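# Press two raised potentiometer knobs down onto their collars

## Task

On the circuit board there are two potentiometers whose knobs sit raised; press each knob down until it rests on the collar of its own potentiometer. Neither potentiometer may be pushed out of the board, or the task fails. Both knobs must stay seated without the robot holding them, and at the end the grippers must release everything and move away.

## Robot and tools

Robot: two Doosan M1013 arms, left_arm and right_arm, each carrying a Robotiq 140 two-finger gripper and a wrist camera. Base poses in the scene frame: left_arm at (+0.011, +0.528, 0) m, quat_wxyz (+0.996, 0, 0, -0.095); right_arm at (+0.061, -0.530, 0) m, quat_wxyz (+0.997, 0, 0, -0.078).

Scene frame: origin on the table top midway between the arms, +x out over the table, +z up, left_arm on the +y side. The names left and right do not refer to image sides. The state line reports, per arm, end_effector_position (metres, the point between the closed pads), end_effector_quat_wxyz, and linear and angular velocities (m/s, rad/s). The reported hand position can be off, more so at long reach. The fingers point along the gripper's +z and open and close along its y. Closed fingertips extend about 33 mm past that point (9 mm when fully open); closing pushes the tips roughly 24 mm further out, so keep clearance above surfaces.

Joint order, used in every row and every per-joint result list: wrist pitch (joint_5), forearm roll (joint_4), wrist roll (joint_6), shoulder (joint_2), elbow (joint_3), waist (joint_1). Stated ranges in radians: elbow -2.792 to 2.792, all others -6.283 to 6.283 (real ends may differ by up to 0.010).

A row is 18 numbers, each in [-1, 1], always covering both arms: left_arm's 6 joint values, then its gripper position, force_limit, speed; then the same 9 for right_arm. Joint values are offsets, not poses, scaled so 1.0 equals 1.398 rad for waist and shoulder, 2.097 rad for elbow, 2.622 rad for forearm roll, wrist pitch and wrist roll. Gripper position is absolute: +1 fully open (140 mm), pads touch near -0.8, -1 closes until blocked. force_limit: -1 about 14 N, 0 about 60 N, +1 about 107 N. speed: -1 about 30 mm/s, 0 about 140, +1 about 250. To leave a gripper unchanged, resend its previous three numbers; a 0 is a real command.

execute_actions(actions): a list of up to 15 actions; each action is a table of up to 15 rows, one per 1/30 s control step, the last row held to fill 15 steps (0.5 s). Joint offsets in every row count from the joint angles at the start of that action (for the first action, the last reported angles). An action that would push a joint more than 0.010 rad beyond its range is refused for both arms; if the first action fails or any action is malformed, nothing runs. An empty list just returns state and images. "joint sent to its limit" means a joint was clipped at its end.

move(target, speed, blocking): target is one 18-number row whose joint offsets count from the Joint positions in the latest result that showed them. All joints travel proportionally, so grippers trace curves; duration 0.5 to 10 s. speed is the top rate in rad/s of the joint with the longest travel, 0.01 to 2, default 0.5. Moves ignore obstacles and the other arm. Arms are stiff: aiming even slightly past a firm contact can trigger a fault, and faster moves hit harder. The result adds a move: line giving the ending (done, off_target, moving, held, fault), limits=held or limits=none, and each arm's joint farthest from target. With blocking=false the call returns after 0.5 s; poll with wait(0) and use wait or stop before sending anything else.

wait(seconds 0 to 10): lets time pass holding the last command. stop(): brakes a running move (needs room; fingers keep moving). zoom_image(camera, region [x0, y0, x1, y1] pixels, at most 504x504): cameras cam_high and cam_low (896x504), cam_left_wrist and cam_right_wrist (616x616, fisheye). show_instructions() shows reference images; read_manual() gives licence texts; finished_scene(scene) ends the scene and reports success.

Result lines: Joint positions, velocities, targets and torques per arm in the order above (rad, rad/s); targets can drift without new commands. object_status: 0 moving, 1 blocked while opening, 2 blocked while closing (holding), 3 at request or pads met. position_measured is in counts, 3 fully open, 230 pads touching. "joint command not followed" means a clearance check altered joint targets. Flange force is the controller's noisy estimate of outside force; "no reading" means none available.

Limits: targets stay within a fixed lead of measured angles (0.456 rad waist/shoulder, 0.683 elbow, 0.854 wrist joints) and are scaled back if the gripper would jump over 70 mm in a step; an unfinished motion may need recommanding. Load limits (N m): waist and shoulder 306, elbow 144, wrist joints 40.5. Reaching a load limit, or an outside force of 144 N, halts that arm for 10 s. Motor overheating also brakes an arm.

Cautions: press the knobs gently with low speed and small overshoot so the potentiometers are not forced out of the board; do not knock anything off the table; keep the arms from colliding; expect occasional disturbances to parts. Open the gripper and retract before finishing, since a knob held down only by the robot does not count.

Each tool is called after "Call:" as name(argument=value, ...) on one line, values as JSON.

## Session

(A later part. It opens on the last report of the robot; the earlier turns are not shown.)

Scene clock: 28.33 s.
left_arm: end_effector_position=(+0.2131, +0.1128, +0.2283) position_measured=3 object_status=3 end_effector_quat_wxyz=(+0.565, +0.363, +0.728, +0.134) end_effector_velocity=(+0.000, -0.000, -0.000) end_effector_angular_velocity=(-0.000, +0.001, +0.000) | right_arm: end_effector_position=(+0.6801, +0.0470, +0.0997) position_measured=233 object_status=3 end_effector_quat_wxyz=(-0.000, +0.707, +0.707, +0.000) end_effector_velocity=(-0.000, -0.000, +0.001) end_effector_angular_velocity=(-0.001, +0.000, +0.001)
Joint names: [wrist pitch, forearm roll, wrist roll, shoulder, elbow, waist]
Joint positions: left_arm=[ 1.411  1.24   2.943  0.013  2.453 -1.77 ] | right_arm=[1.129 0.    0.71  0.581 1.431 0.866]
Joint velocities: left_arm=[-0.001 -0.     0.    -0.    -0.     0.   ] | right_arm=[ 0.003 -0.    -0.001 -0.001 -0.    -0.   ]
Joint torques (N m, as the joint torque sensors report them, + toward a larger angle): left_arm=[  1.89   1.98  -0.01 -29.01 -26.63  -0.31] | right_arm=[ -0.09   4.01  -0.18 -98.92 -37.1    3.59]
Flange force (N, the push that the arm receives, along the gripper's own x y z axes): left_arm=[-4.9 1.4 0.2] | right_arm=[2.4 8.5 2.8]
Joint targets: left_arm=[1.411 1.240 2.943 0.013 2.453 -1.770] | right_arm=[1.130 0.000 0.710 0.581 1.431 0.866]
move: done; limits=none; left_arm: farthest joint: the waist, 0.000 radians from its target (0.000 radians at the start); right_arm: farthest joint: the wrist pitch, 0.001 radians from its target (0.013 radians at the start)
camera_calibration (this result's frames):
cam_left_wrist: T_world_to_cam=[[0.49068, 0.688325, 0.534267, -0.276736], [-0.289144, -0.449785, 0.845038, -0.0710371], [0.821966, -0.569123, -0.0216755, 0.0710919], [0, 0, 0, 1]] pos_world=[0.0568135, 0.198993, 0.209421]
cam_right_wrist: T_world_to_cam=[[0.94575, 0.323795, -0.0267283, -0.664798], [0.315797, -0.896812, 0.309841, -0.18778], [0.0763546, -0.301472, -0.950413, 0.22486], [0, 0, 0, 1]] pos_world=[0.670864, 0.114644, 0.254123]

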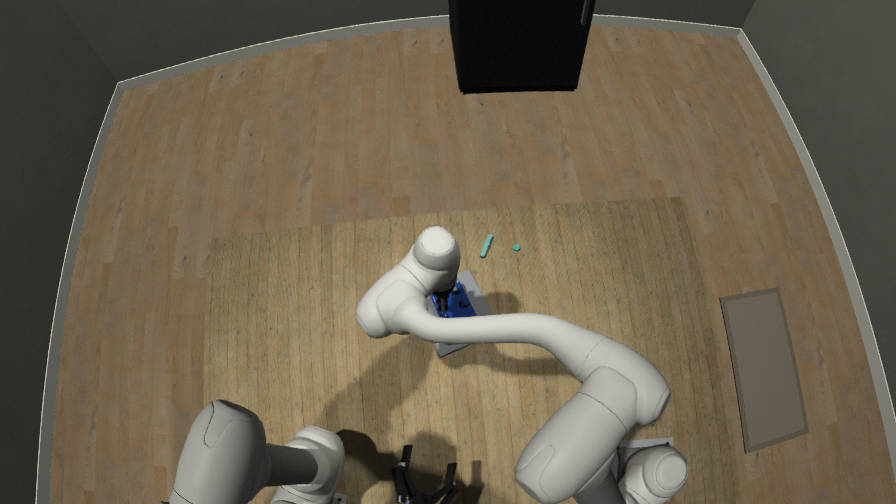

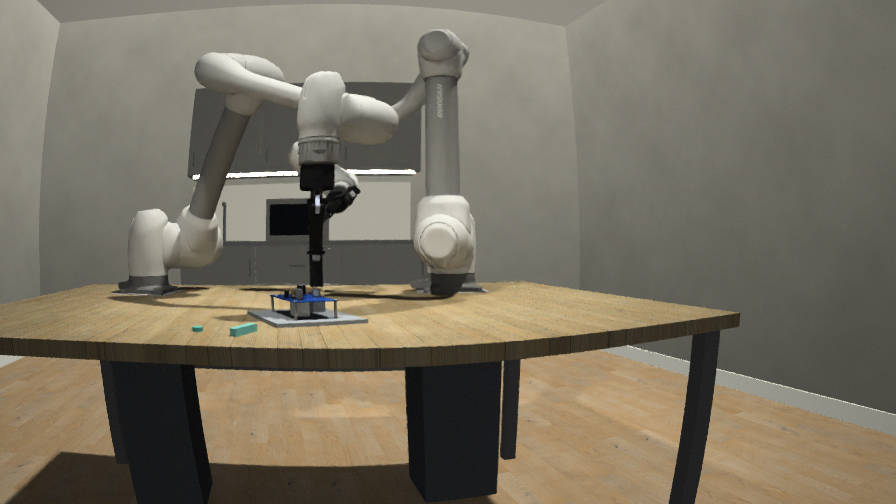

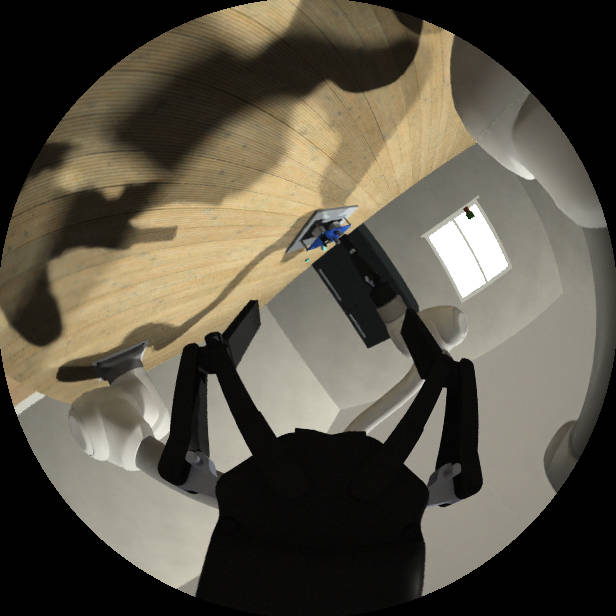

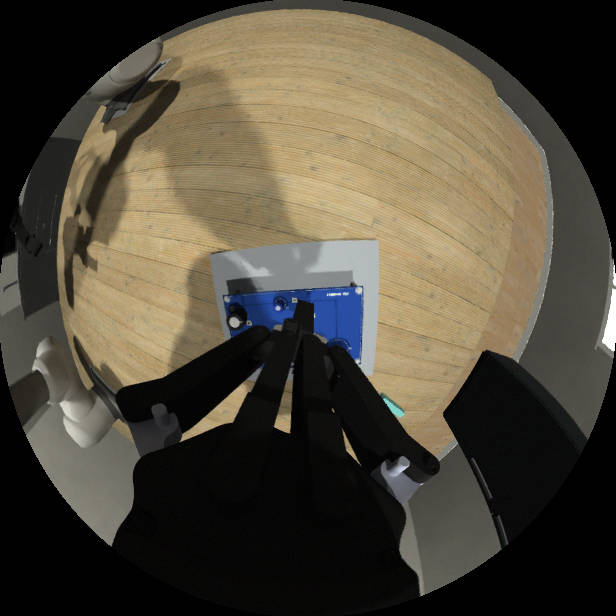

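Call:
move(target=[0,0,0,0,0,0,1,0,0,-0.005069,0,0,0.004374,0.003432,0,-1,0,1], speed=0.012)

Call:
zoom_image(camera="cam_low", region=[304, 284, 328, 304])

Scene clock: 29.97 s.
left_arm: end_effector_position=(+0.2131, +0.1128, +0.2283) position_measured=3 object_status=3 end_effector_quat_wxyz=(+0.565, +0.363, +0.728, +0.134) end_effector_velocity=(+0.000, +0.000, -0.000) end_effector_angular_velocity=(+0.001, +0.000, +0.000) | right_arm: end_effector_position=(+0.6801, +0.0469, +0.0910) position_measured=233 object_status=3 end_effector_quat_wxyz=(-0.000, +0.707, +0.707, +0.000) end_effector_velocity=(-0.000, -0.000, -0.001) end_effector_angular_velocity=(-0.001, +0.000, +0.001)
Joint names: [wrist pitch, forearm roll, wrist roll, shoulder, elbow, waist]
Joint positions: left_arm=[ 1.411  1.24   2.943  0.013  2.453 -1.77 ] | right_arm=[1.116 0.    0.71  0.587 1.438 0.866]
Joint velocities: left_arm=[-0.001  0.     0.001  0.     0.     0.001] | right_arm=[-0.001 -0.    -0.001  0.001  0.001  0.   ]
Joint torques (N m, as the joint torque sensors report them, + toward a larger angle): left_arm=[  1.87   1.86   0.08 -29.39 -26.5   -1.49] | right_arm=[ -0.34   3.83  -0.03 -94.36 -34.44   3.16]
Flange force (N, the push that the arm receives, along the gripper's own x y z axes): left_arm=[-5.6 0.3 3.8] | right_arm=[2.0 7.5 -3.1]
Joint targets: left_arm=[1.411 1.240 2.943 0.013 2.453 -1.770] | right_arm=[1.116 0.000 0.710 0.587 1.438 0.866]
move: done; limits=none; left_arm: farthest joint: the waist, 0.000 radians from its target (0.000 radians at the start); right_arm: farthest joint: the wrist pitch, 0.001 radians from its target (0.014 radians at the start)
camera_calibration (this result's frames):
cam_left_wrist: T_world_to_cam=[[0.49068, 0.688325, 0.534267, -0.276736], [-0.289144, -0.449786, 0.845038, -0.0710369], [0.821966, -0.569124, -0.0216757, 0.071092], [0, 0, 0, 1]] pos_world=[0.0568135, 0.198993, 0.209421]
cam_right_wrist: T_world_to_cam=[[0.945751, 0.323793, -0.0267198, -0.664981], [0.315792, -0.896814, 0.309839, -0.185102], [0.0763609, -0.301468, -0.950414, 0.216583], [0, 0, 0, 1]] pos_world=[0.670821, 0.114607, 0.245427]

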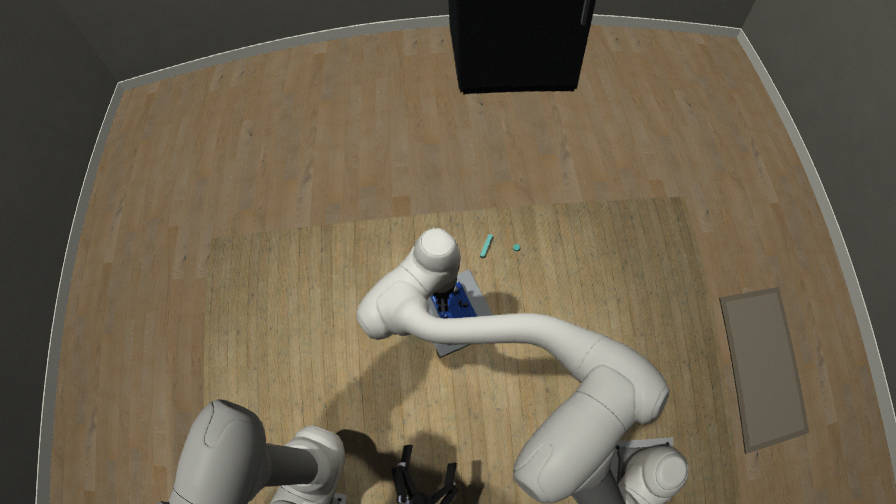

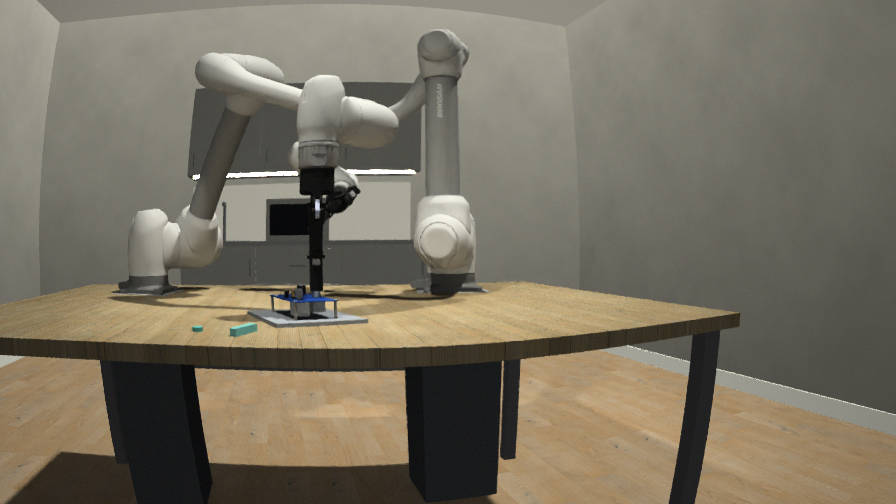

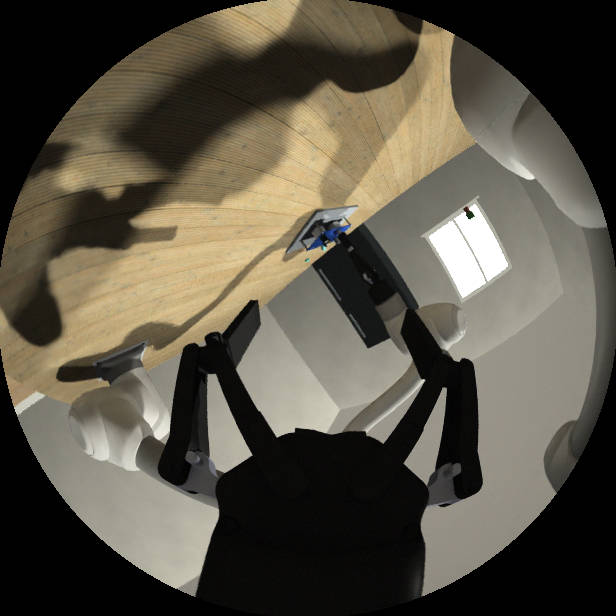

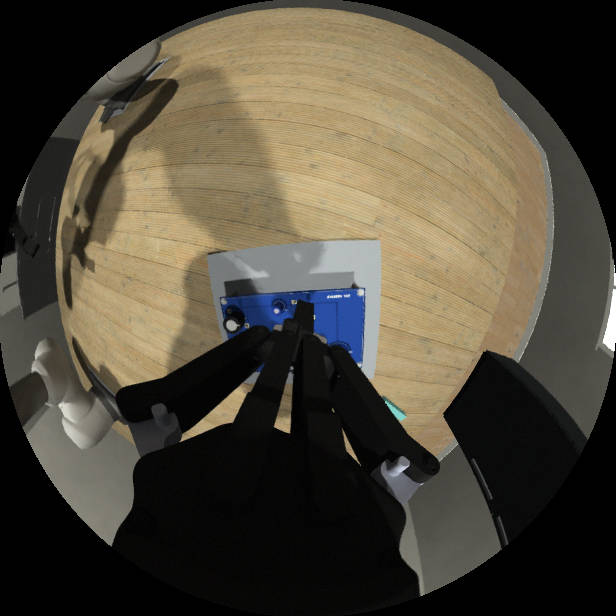

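Region (304, 284, 328, 304) of cam_low's 896x504 image, scaled by 21.000, with more detail than that image has.

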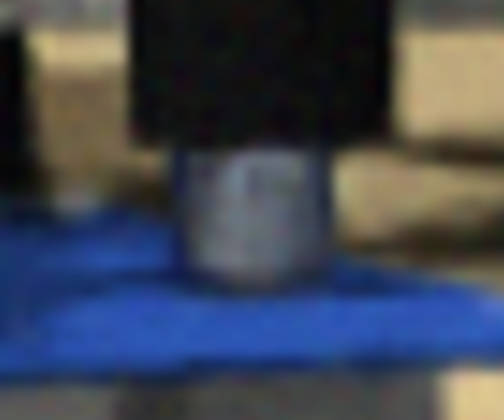

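Call:
move(target=[0,0,0,0,0,0,1,0,0,-0.000288,0,0,0.000249,0.000195,0,-1,0,1], speed=0.01)

Call:
zoom_image(camera="cam_low", region=[304, 284, 328, 304])

Scene clock: 30.90 s.
left_arm: end_effector_position=(+0.2131, +0.1128, +0.2283) position_measured=3 object_status=3 end_effector_quat_wxyz=(+0.565, +0.363, +0.728, +0.134) end_effector_velocity=(+0.000, -0.000, -0.000) end_effector_angular_velocity=(-0.000, +0.000, +0.000) | right_arm: end_effector_position=(+0.6801, +0.0469, +0.0905) position_measured=233 object_status=3 end_effector_quat_wxyz=(-0.000, +0.707, +0.707, +0.000) end_effector_velocity=(-0.000, +0.000, -0.000) end_effector_angular_velocity=(+0.000, +0.001, +0.000)
Joint names: [wrist pitch, forearm roll, wrist roll, shoulder, elbow, waist]
Joint positions: left_arm=[ 1.411  1.24   2.943  0.013  2.453 -1.77 ] | right_arm=[1.116 0.    0.71  0.587 1.439 0.866]
Joint velocities: left_arm=[-0.    -0.     0.     0.    -0.001  0.001] | right_arm=[ 0.     0.001 -0.    -0.     0.     0.   ]
Joint torques (N m, as the joint torque sensors report them, + toward a larger angle): left_arm=[  1.84   2.01  -0.01 -28.68 -26.28  -0.41] | right_arm=[  0.1    4.13  -0.02 -93.3  -34.46   3.23]
Flange force (N, the push that the arm receives, along the gripper's own x y z axes): left_arm=[-5.3 1.8 0.1] | right_arm=[0.6 6.2 -3.3]
Joint targets: left_arm=[1.411 1.240 2.943 0.013 2.453 -1.770] | right_arm=[1.116 0.000 0.710 0.587 1.439 0.866]
move: done; limits=none; left_arm: farthest joint: the waist, 0.000 radians from its target (0.000 radians at the start); right_arm: farthest joint: the waist, 0.000 radians from its target (0.000 radians at the start)
camera_calibration (this result's frames):
cam_left_wrist: T_world_to_cam=[[0.49068, 0.688325, 0.534267, -0.276735], [-0.289144, -0.449786, 0.845038, -0.071037], [0.821966, -0.569124, -0.0216757, 0.071092], [0, 0, 0, 1]] pos_world=[0.0568134, 0.198993, 0.209421]
cam_right_wrist: T_world_to_cam=[[0.945751, 0.323793, -0.0267227, -0.664987], [0.315793, -0.896813, 0.30984, -0.184952], [0.0763586, -0.30147, -0.950413, 0.216116], [0, 0, 0, 1]] pos_world=[0.670816, 0.114603, 0.244935]

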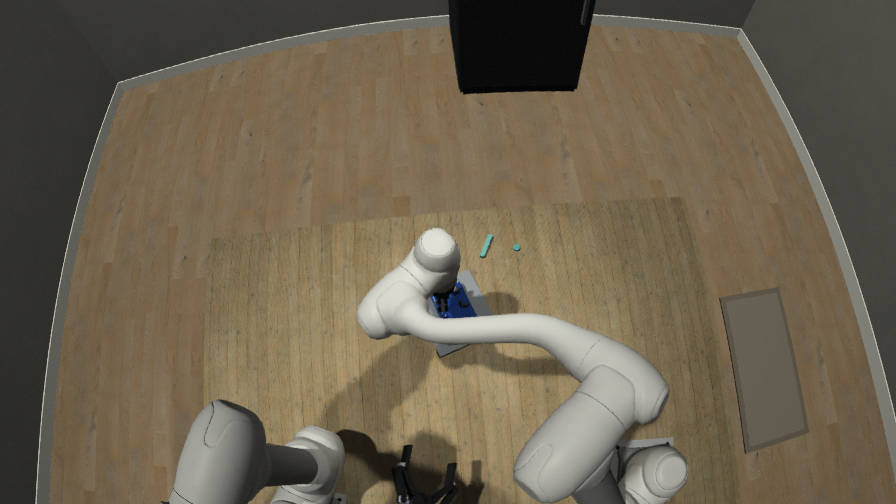

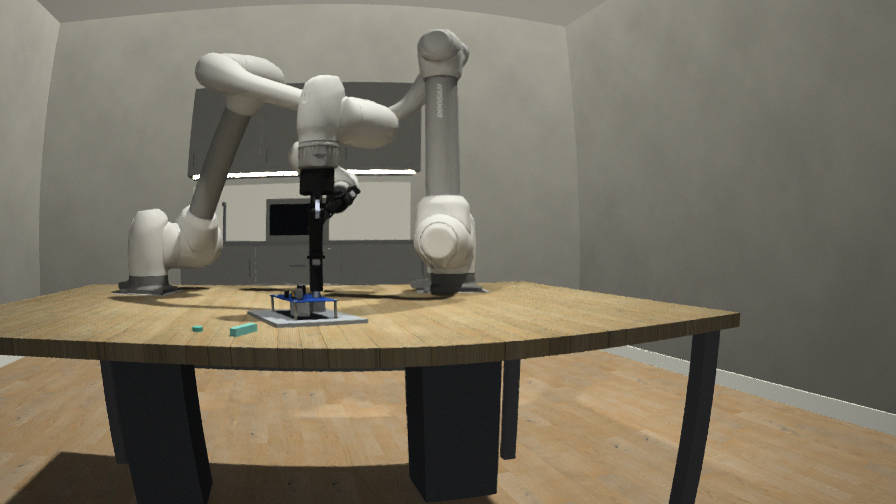

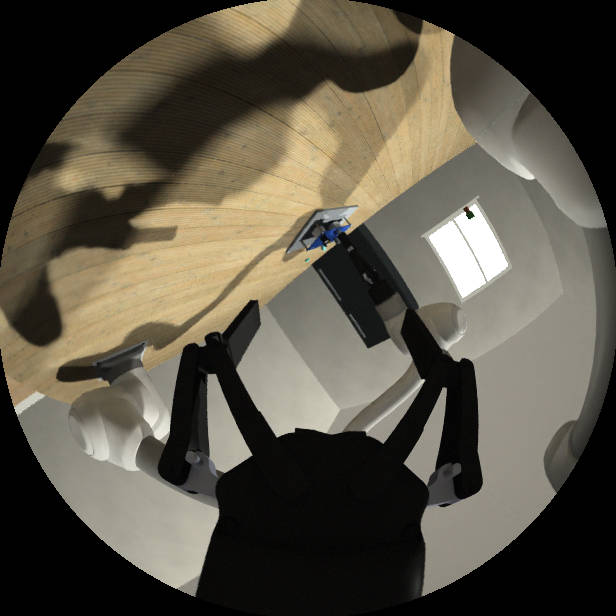

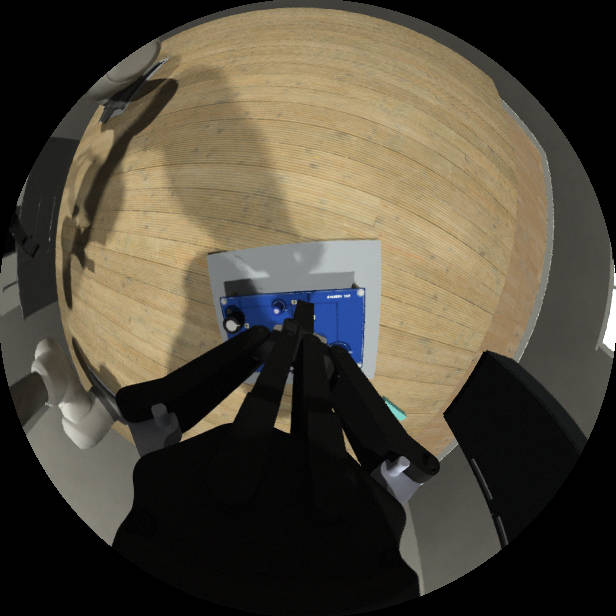

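Region (304, 284, 328, 304) of cam_low's 896x504 image, scaled by 21.000, with more detail than that image has.

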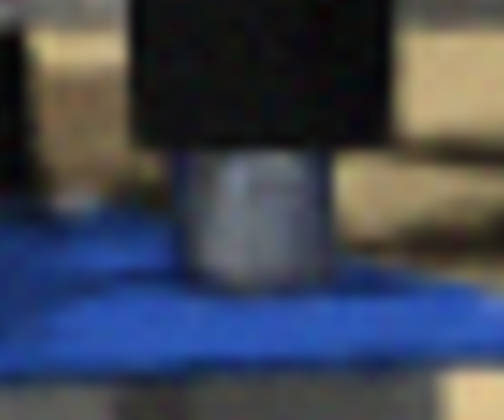

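Call:
move(target=[0,0,0,0,0,0,1,0,0,0.004608,0,0,-0.003976,-0.00312,0,-1,0,1], speed=0.025)

Call:
zoom_image(camera="cam_low", region=[304, 284, 328, 304])

Scene clock: 31.83 s.
left_arm: end_effector_position=(+0.2131, +0.1128, +0.2283) position_measured=3 object_status=3 end_effector_quat_wxyz=(+0.565, +0.363, +0.728, +0.134) end_effector_velocity=(-0.000, -0.000, +0.001) end_effector_angular_velocity=(-0.001, -0.001, +0.001) | right_arm: end_effector_position=(+0.6801, +0.0470, +0.0983) position_measured=233 object_status=3 end_effector_quat_wxyz=(-0.000, +0.707, +0.707, +0.000) end_effector_velocity=(-0.000, +0.000, +0.002) end_effector_angular_velocity=(+0.000, +0.000, -0.000)
Joint names: [wrist pitch, forearm roll, wrist roll, shoulder, elbow, waist]
Joint positions: left_arm=[ 1.411  1.24   2.943  0.013  2.453 -1.77 ] | right_arm=[1.127 0.    0.71  0.582 1.432 0.866]
Joint velocities: left_arm=[ 0.001 -0.     0.     0.    -0.001  0.   ] | right_arm=[ 0.003  0.     0.    -0.001 -0.002  0.   ]
Joint torques (N m, as the joint torque sensors report them, + toward a larger angle): left_arm=[  1.86   1.99  -0.01 -27.93 -25.87  -0.59] | right_arm=[ -0.09   4.41  -0.04 -98.92 -37.83   2.42]
Flange force (N, the push that the arm receives, along the gripper's own x y z axes): left_arm=[-6.7 3.2 -0.1] | right_arm=[2.1 6.3 3.2]
Joint targets: left_arm=[1.411 1.240 2.943 0.013 2.453 -1.770] | right_arm=[1.128 0.000 0.710 0.582 1.432 0.866]
move: done; limits=none; left_arm: farthest joint: the waist, 0.000 radians from its target (0.000 radians at the start); right_arm: farthest joint: the wrist pitch, 0.001 radians from its target (0.013 radians at the start)
camera_calibration (this result's frames):
cam_left_wrist: T_world_to_cam=[[0.49068, 0.688325, 0.534267, -0.276736], [-0.289144, -0.449785, 0.845038, -0.071037], [0.821966, -0.569124, -0.0216755, 0.071092], [0, 0, 0, 1]] pos_world=[0.0568135, 0.198993, 0.209421]
cam_right_wrist: T_world_to_cam=[[0.94575, 0.323795, -0.0267235, -0.664834], [0.315795, -0.896813, 0.309839, -0.18737], [0.0763582, -0.301469, -0.950413, 0.223604], [0, 0, 0, 1]] pos_world=[0.670863, 0.114643, 0.252804]

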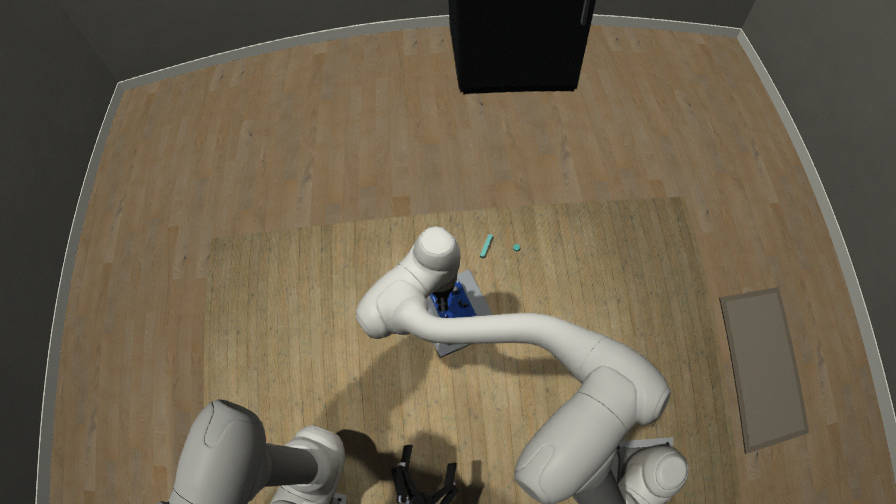

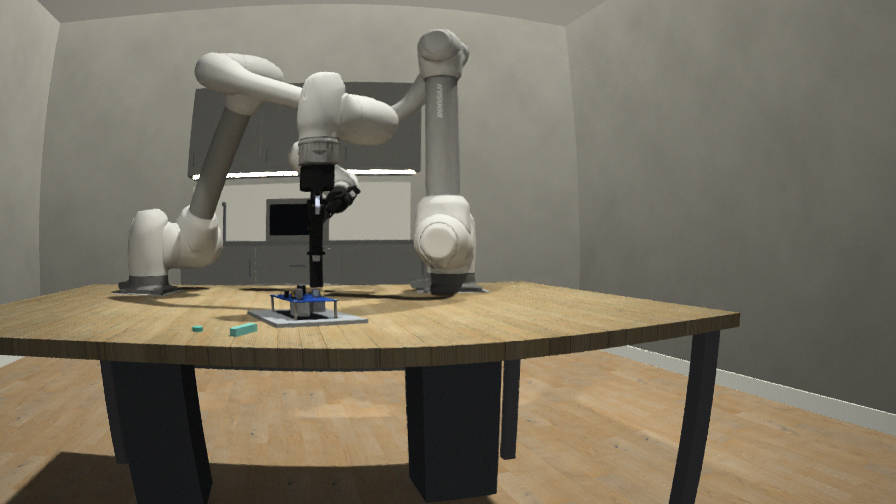

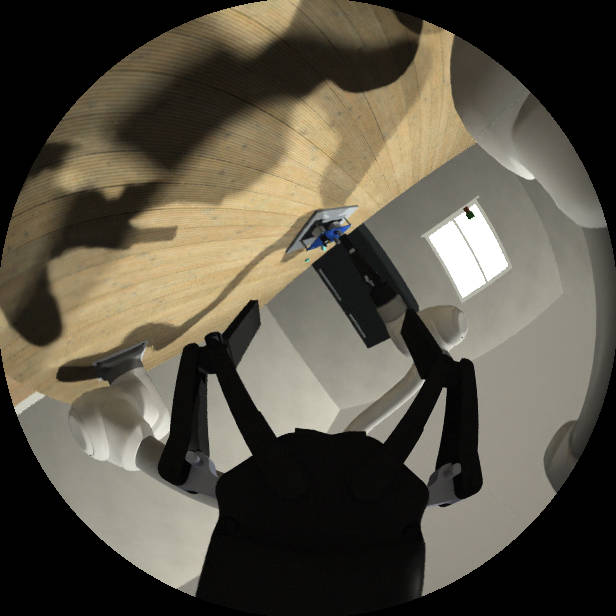

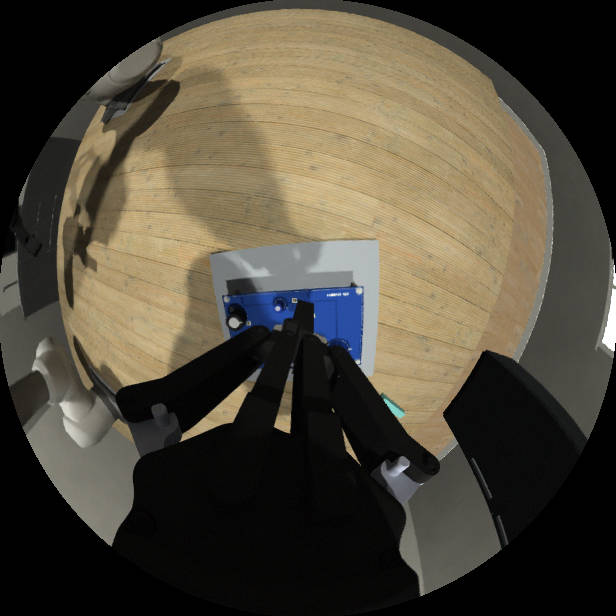

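Region (304, 284, 328, 304) of cam_low's 896x504 image, scaled by 21.000, with more detail than that image has.

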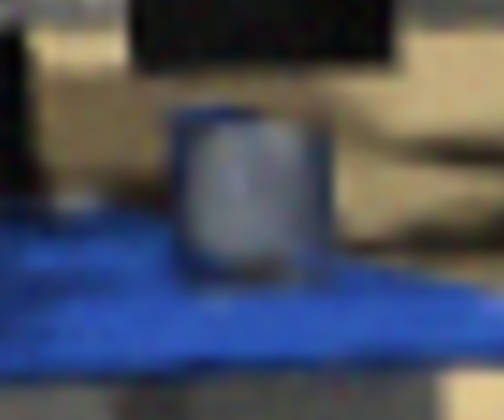

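Call:
move(target=[0,0,0,0,0,0,1,0,0,-0.004838,0,0,0.004175,0.003276,0,-1,0,1], speed=0.012)

Scene clock: 33.50 s.
left_arm: end_effector_position=(+0.2131, +0.1128, +0.2283) position_measured=3 object_status=3 end_effector_quat_wxyz=(+0.565, +0.363, +0.728, +0.134) end_effector_velocity=(+0.000, +0.000, -0.001) end_effector_angular_velocity=(+0.001, +0.000, +0.000) | right_arm: end_effector_position=(+0.6801, +0.0469, +0.0900) position_measured=233 object_status=3 end_effector_quat_wxyz=(-0.000, +0.707, +0.707, +0.000) end_effector_velocity=(-0.000, +0.000, -0.001) end_effector_angular_velocity=(+0.001, +0.000, -0.000)
Joint names: [wrist pitch, forearm roll, wrist roll, shoulder, elbow, waist]
Joint positions: left_arm=[ 1.411  1.24   2.943  0.013  2.453 -1.77 ] | right_arm=[1.115 0.    0.71  0.587 1.439 0.866]
Joint velocities: left_arm=[-0.001 -0.    -0.     0.     0.001  0.   ] | right_arm=[-0.002  0.001 -0.     0.001  0.001  0.   ]
Joint torques (N m, as the joint torque sensors report them, + toward a larger angle): left_arm=[  1.88   1.88  -0.05 -29.26 -26.25  -0.58] | right_arm=[ -0.09   4.06   0.23 -93.29 -34.86   1.76]
Flange force (N, the push that the arm receives, along the gripper's own x y z axes): left_arm=[-5.5 0.4 1.2] | right_arm=[1.1 4.6 -3.5]
Joint targets: left_arm=[1.411 1.240 2.943 0.013 2.453 -1.770] | right_arm=[1.115 0.000 0.710 0.588 1.439 0.866]
move: done; limits=none; left_arm: farthest joint: the waist, 0.000 radians from its target (0.000 radians at the start); right_arm: farthest joint: the wrist pitch, 0.001 radians from its target (0.013 radians at the start)
camera_calibration (this result's frames):
cam_left_wrist: T_world_to_cam=[[0.49068, 0.688325, 0.534267, -0.276736], [-0.289144, -0.449786, 0.845038, -0.0710369], [0.821967, -0.569123, -0.0216756, 0.0710919], [0, 0, 0, 1]] pos_world=[0.0568135, 0.198993, 0.209421]
cam_right_wrist: T_world_to_cam=[[0.945751, 0.323793, -0.0267065, -0.665], [0.315789, -0.896817, 0.309834, -0.184819], [0.0763712, -0.30146, -0.950415, 0.215709], [0, 0, 0, 1]] pos_world=[0.670815, 0.114601, 0.244517]

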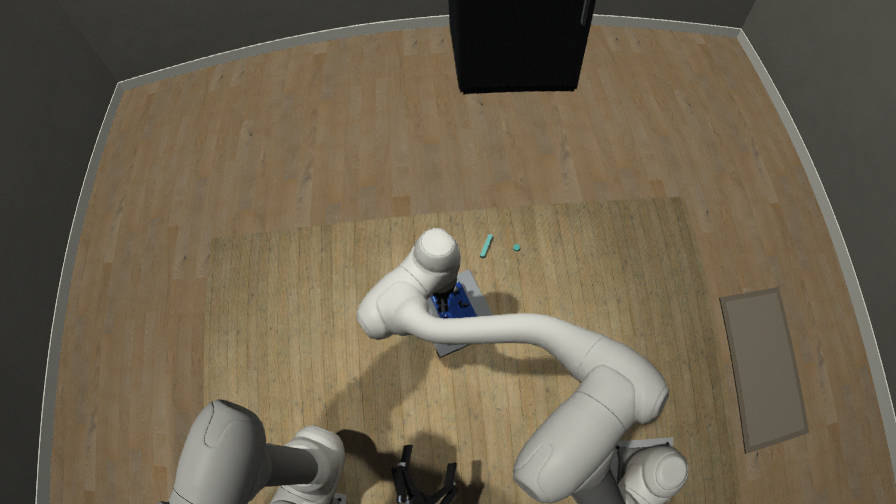

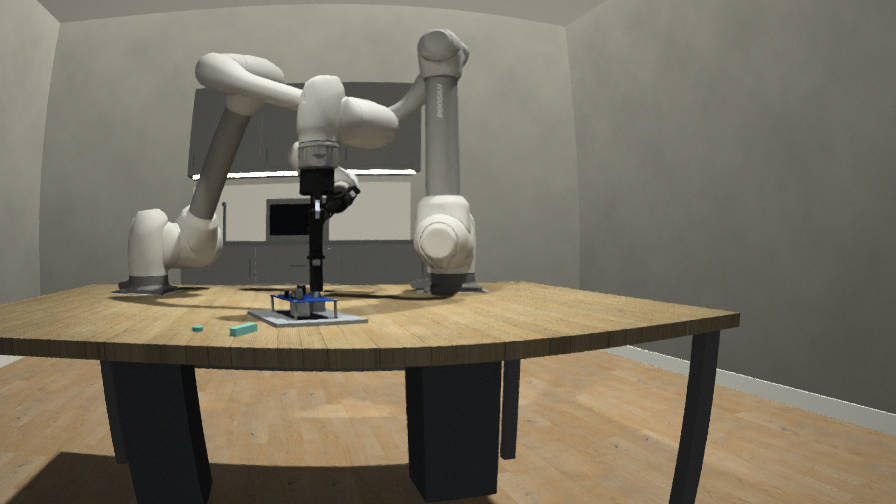

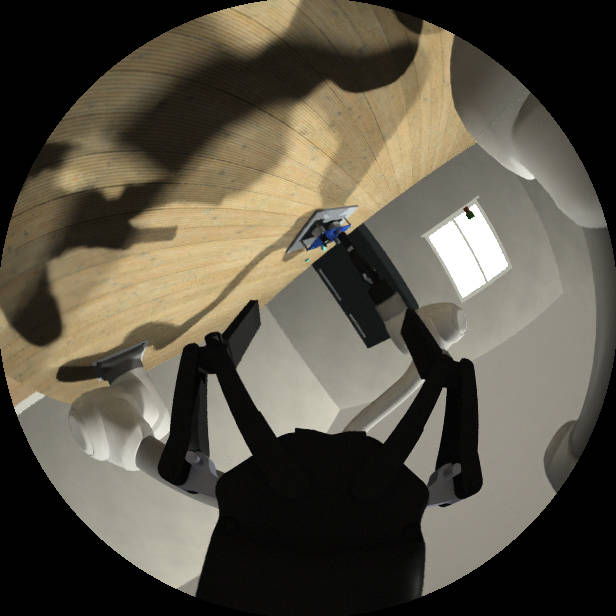

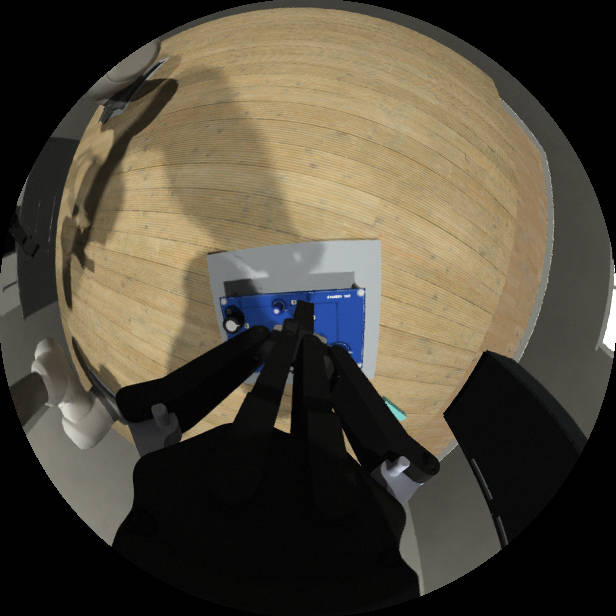

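Call:
move(target=[0,0,0,0,0,0,1,0,0,-0.000288,0,0,0.000249,0.000195,0,-1,0,1], speed=0.01)

Scene clock: 34.37 s.
left_arm: end_effector_position=(+0.2131, +0.1128, +0.2283) position_measured=3 object_status=3 end_effector_quat_wxyz=(+0.565, +0.363, +0.728, +0.134) end_effector_velocity=(-0.000, +0.000, -0.000) end_effector_angular_velocity=(+0.001, +0.000, -0.001) | right_arm: end_effector_position=(+0.6801, +0.0469, +0.0896) position_measured=233 object_status=3 end_effector_quat_wxyz=(-0.000, +0.707, +0.707, +0.000) end_effector_velocity=(-0.000, +0.000, -0.000) end_effector_angular_velocity=(+0.000, +0.000, +0.000)
Joint names: [wrist pitch, forearm roll, wrist roll, shoulder, elbow, waist]
Joint positions: left_arm=[ 1.411  1.24   2.943  0.013  2.453 -1.77 ] | right_arm=[1.114 0.    0.71  0.588 1.439 0.866]
Joint velocities: left_arm=[-0.001  0.     0.    -0.     0.001 -0.   ] | right_arm=[-0.     0.001 -0.001 -0.     0.    -0.   ]
Joint torques (N m, as the joint torque sensors report them, + toward a larger angle): left_arm=[  1.92   1.98   0.05 -28.68 -26.16   0.09] | right_arm=[ -0.12   3.94  -0.1  -93.14 -33.57   3.56]
Flange force (N, the push that the arm receives, along the gripper's own x y z axes): left_arm=[-4.9 1.6 -1.2] | right_arm=[1.7 7.8 -4.4]
Joint targets: left_arm=[1.411 1.240 2.943 0.013 2.453 -1.770] | right_arm=[1.114 0.000 0.710 0.588 1.439 0.866]
move: done; limits=none; left_arm: farthest joint: the waist, 0.000 radians from its target (0.000 radians at the start); right_arm: farthest joint: the waist, 0.000 radians from its target (0.000 radians at the start)
camera_calibration (this result's frames):
cam_left_wrist: T_world_to_cam=[[0.49068, 0.688325, 0.534267, -0.276736], [-0.289144, -0.449786, 0.845038, -0.071037], [0.821966, -0.569123, -0.0216756, 0.071092], [0, 0, 0, 1]] pos_world=[0.0568135, 0.198993, 0.209421]
cam_right_wrist: T_world_to_cam=[[0.945751, 0.323792, -0.0267034, -0.665009], [0.315787, -0.896818, 0.309833, -0.184669], [0.0763735, -0.301457, -0.950416, 0.215244], [0, 0, 0, 1]] pos_world=[0.67081, 0.114597, 0.24403]

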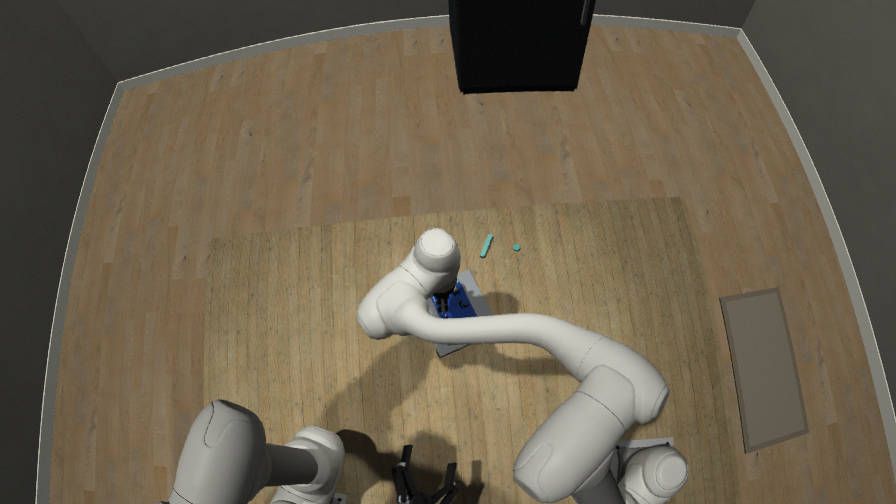

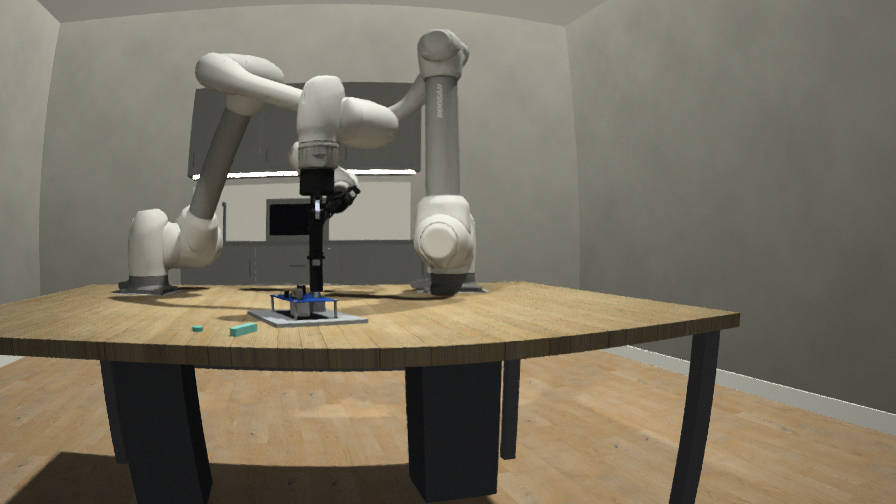

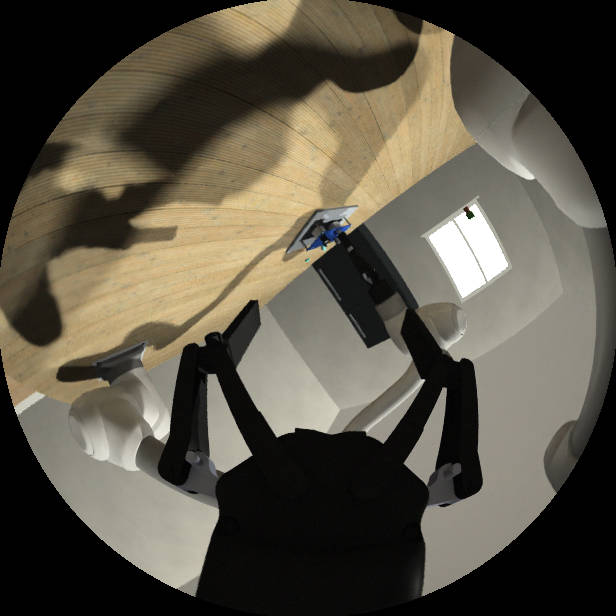

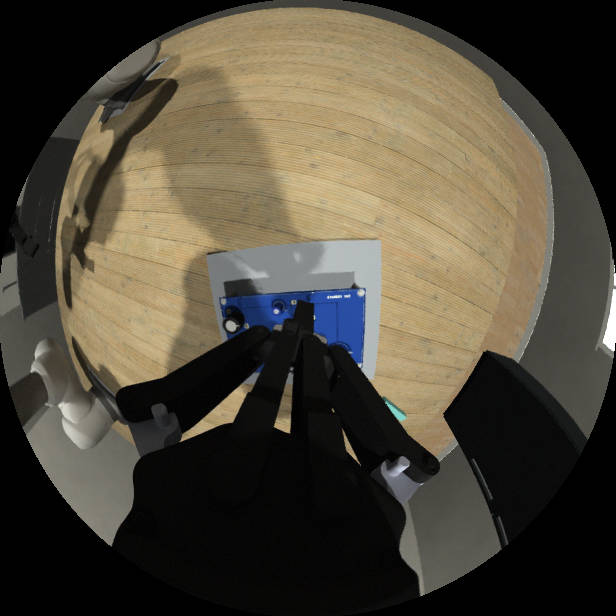

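Call:
move(target=[0,0,0,0,0,0,1,0,0,0.0075,0,0,-0.00646,-0.00507,0,-1,0,1], speed=0.035)

Call:
zoom_image(camera="cam_low", region=[304, 284, 328, 304])

Call:
zoom_image(camera="cam_low", region=[287, 284, 311, 304])

Scene clock: 35.40 s.
left_arm: end_effector_position=(+0.2131, +0.1128, +0.2283) position_measured=3 object_status=3 end_effector_quat_wxyz=(+0.565, +0.363, +0.728, +0.134) end_effector_velocity=(+0.000, -0.000, -0.000) end_effector_angular_velocity=(+0.000, +0.001, +0.000) | right_arm: end_effector_position=(+0.6801, +0.0470, +0.1024) position_measured=233 object_status=3 end_effector_quat_wxyz=(-0.000, +0.707, +0.707, +0.000) end_effector_velocity=(-0.000, -0.000, +0.001) end_effector_angular_velocity=(+0.000, +0.001, -0.000)
Joint names: [wrist pitch, forearm roll, wrist roll, shoulder, elbow, waist]
Joint positions: left_arm=[ 1.411  1.24   2.943  0.013  2.453 -1.77 ] | right_arm=[1.134 0.    0.71  0.579 1.429 0.866]
Joint velocities: left_arm=[-0.001 -0.     0.     0.    -0.     0.001] | right_arm=[ 0.002  0.001 -0.    -0.001 -0.001  0.   ]
Joint torques (N m, as the joint torque sensors report them, + toward a larger angle): left_arm=[  1.96   1.95   0.01 -29.74 -26.18  -0.62] | right_arm=[ -0.16   4.23   0.04 -97.06 -38.69   3.58]
Flange force (N, the push that the arm receives, along the gripper's own x y z axes): left_arm=[-5.3 -0.9 1.5] | right_arm=[-2.0 4.1 2.6]
Joint targets: left_arm=[1.411 1.240 2.943 0.013 2.453 -1.770] | right_arm=[1.134 0.000 0.710 0.579 1.429 0.866]
move: done; limits=none; left_arm: farthest joint: the waist, 0.000 radians from its target (0.000 radians at the start); right_arm: farthest joint: the waist, 0.000 radians from its target (0.000 radians at the start)
camera_calibration (this result's frames):
cam_left_wrist: T_world_to_cam=[[0.49068, 0.688325, 0.534267, -0.276736], [-0.289144, -0.449785, 0.845038, -0.071037], [0.821966, -0.569124, -0.0216755, 0.071092], [0, 0, 0, 1]] pos_world=[0.0568135, 0.198993, 0.209421]
cam_right_wrist: T_world_to_cam=[[0.94575, 0.323796, -0.0267175, -0.664726], [0.315795, -0.896814, 0.309836, -0.188643], [0.0763631, -0.301465, -0.950414, 0.227508], [0, 0, 0, 1]] pos_world=[0.670864, 0.114644, 0.256916]

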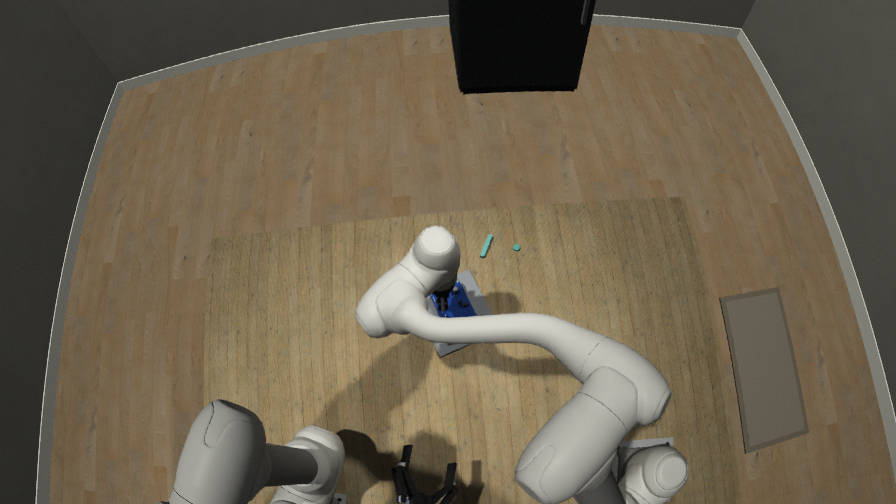

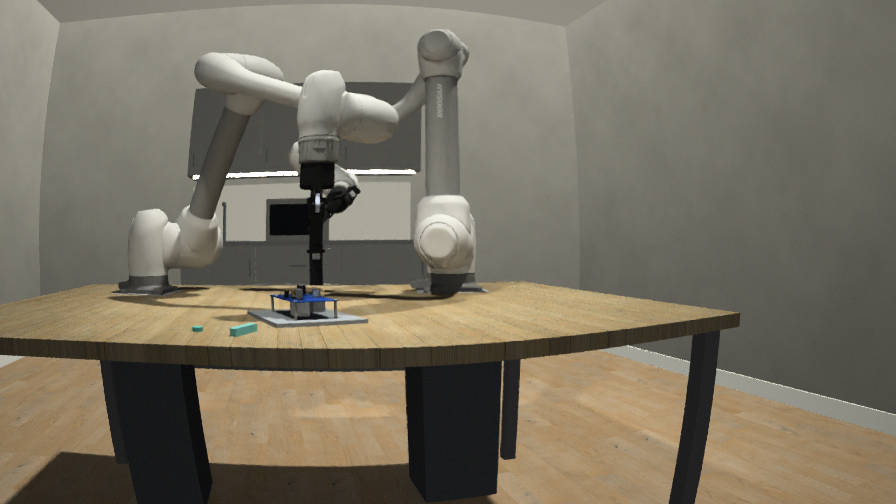

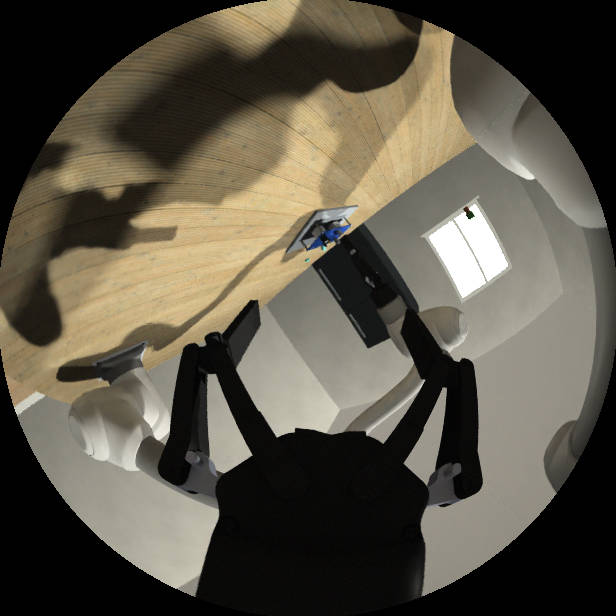

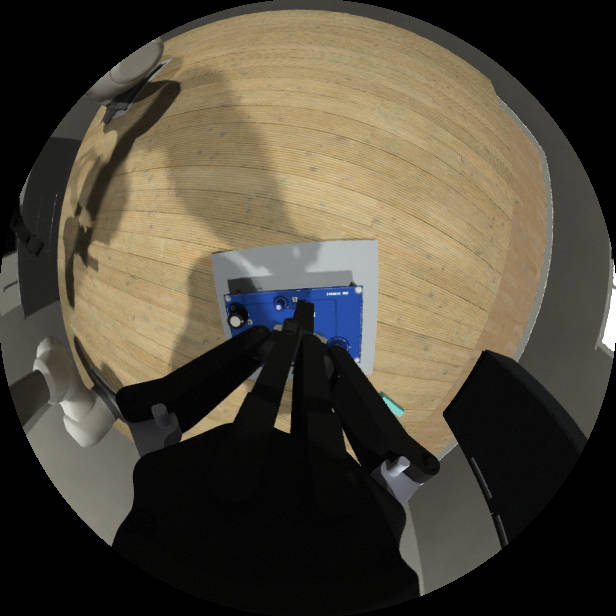

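Region (304, 284, 328, 304) of cam_low's 896x504 image, scaled by 21.000, with more detail than that image has.

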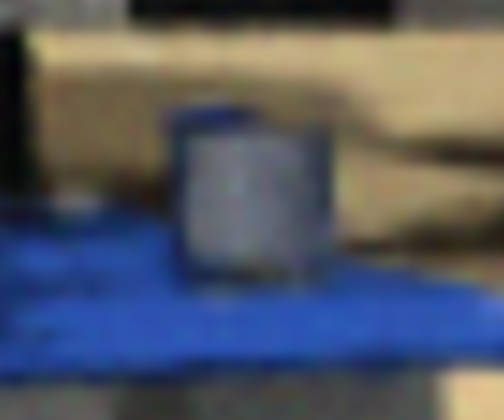

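Region (287, 284, 311, 304) of cam_low's 896x504 image, scaled by 21.000, with more detail than that image has.

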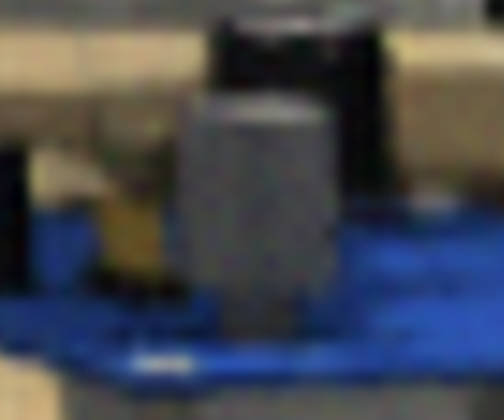

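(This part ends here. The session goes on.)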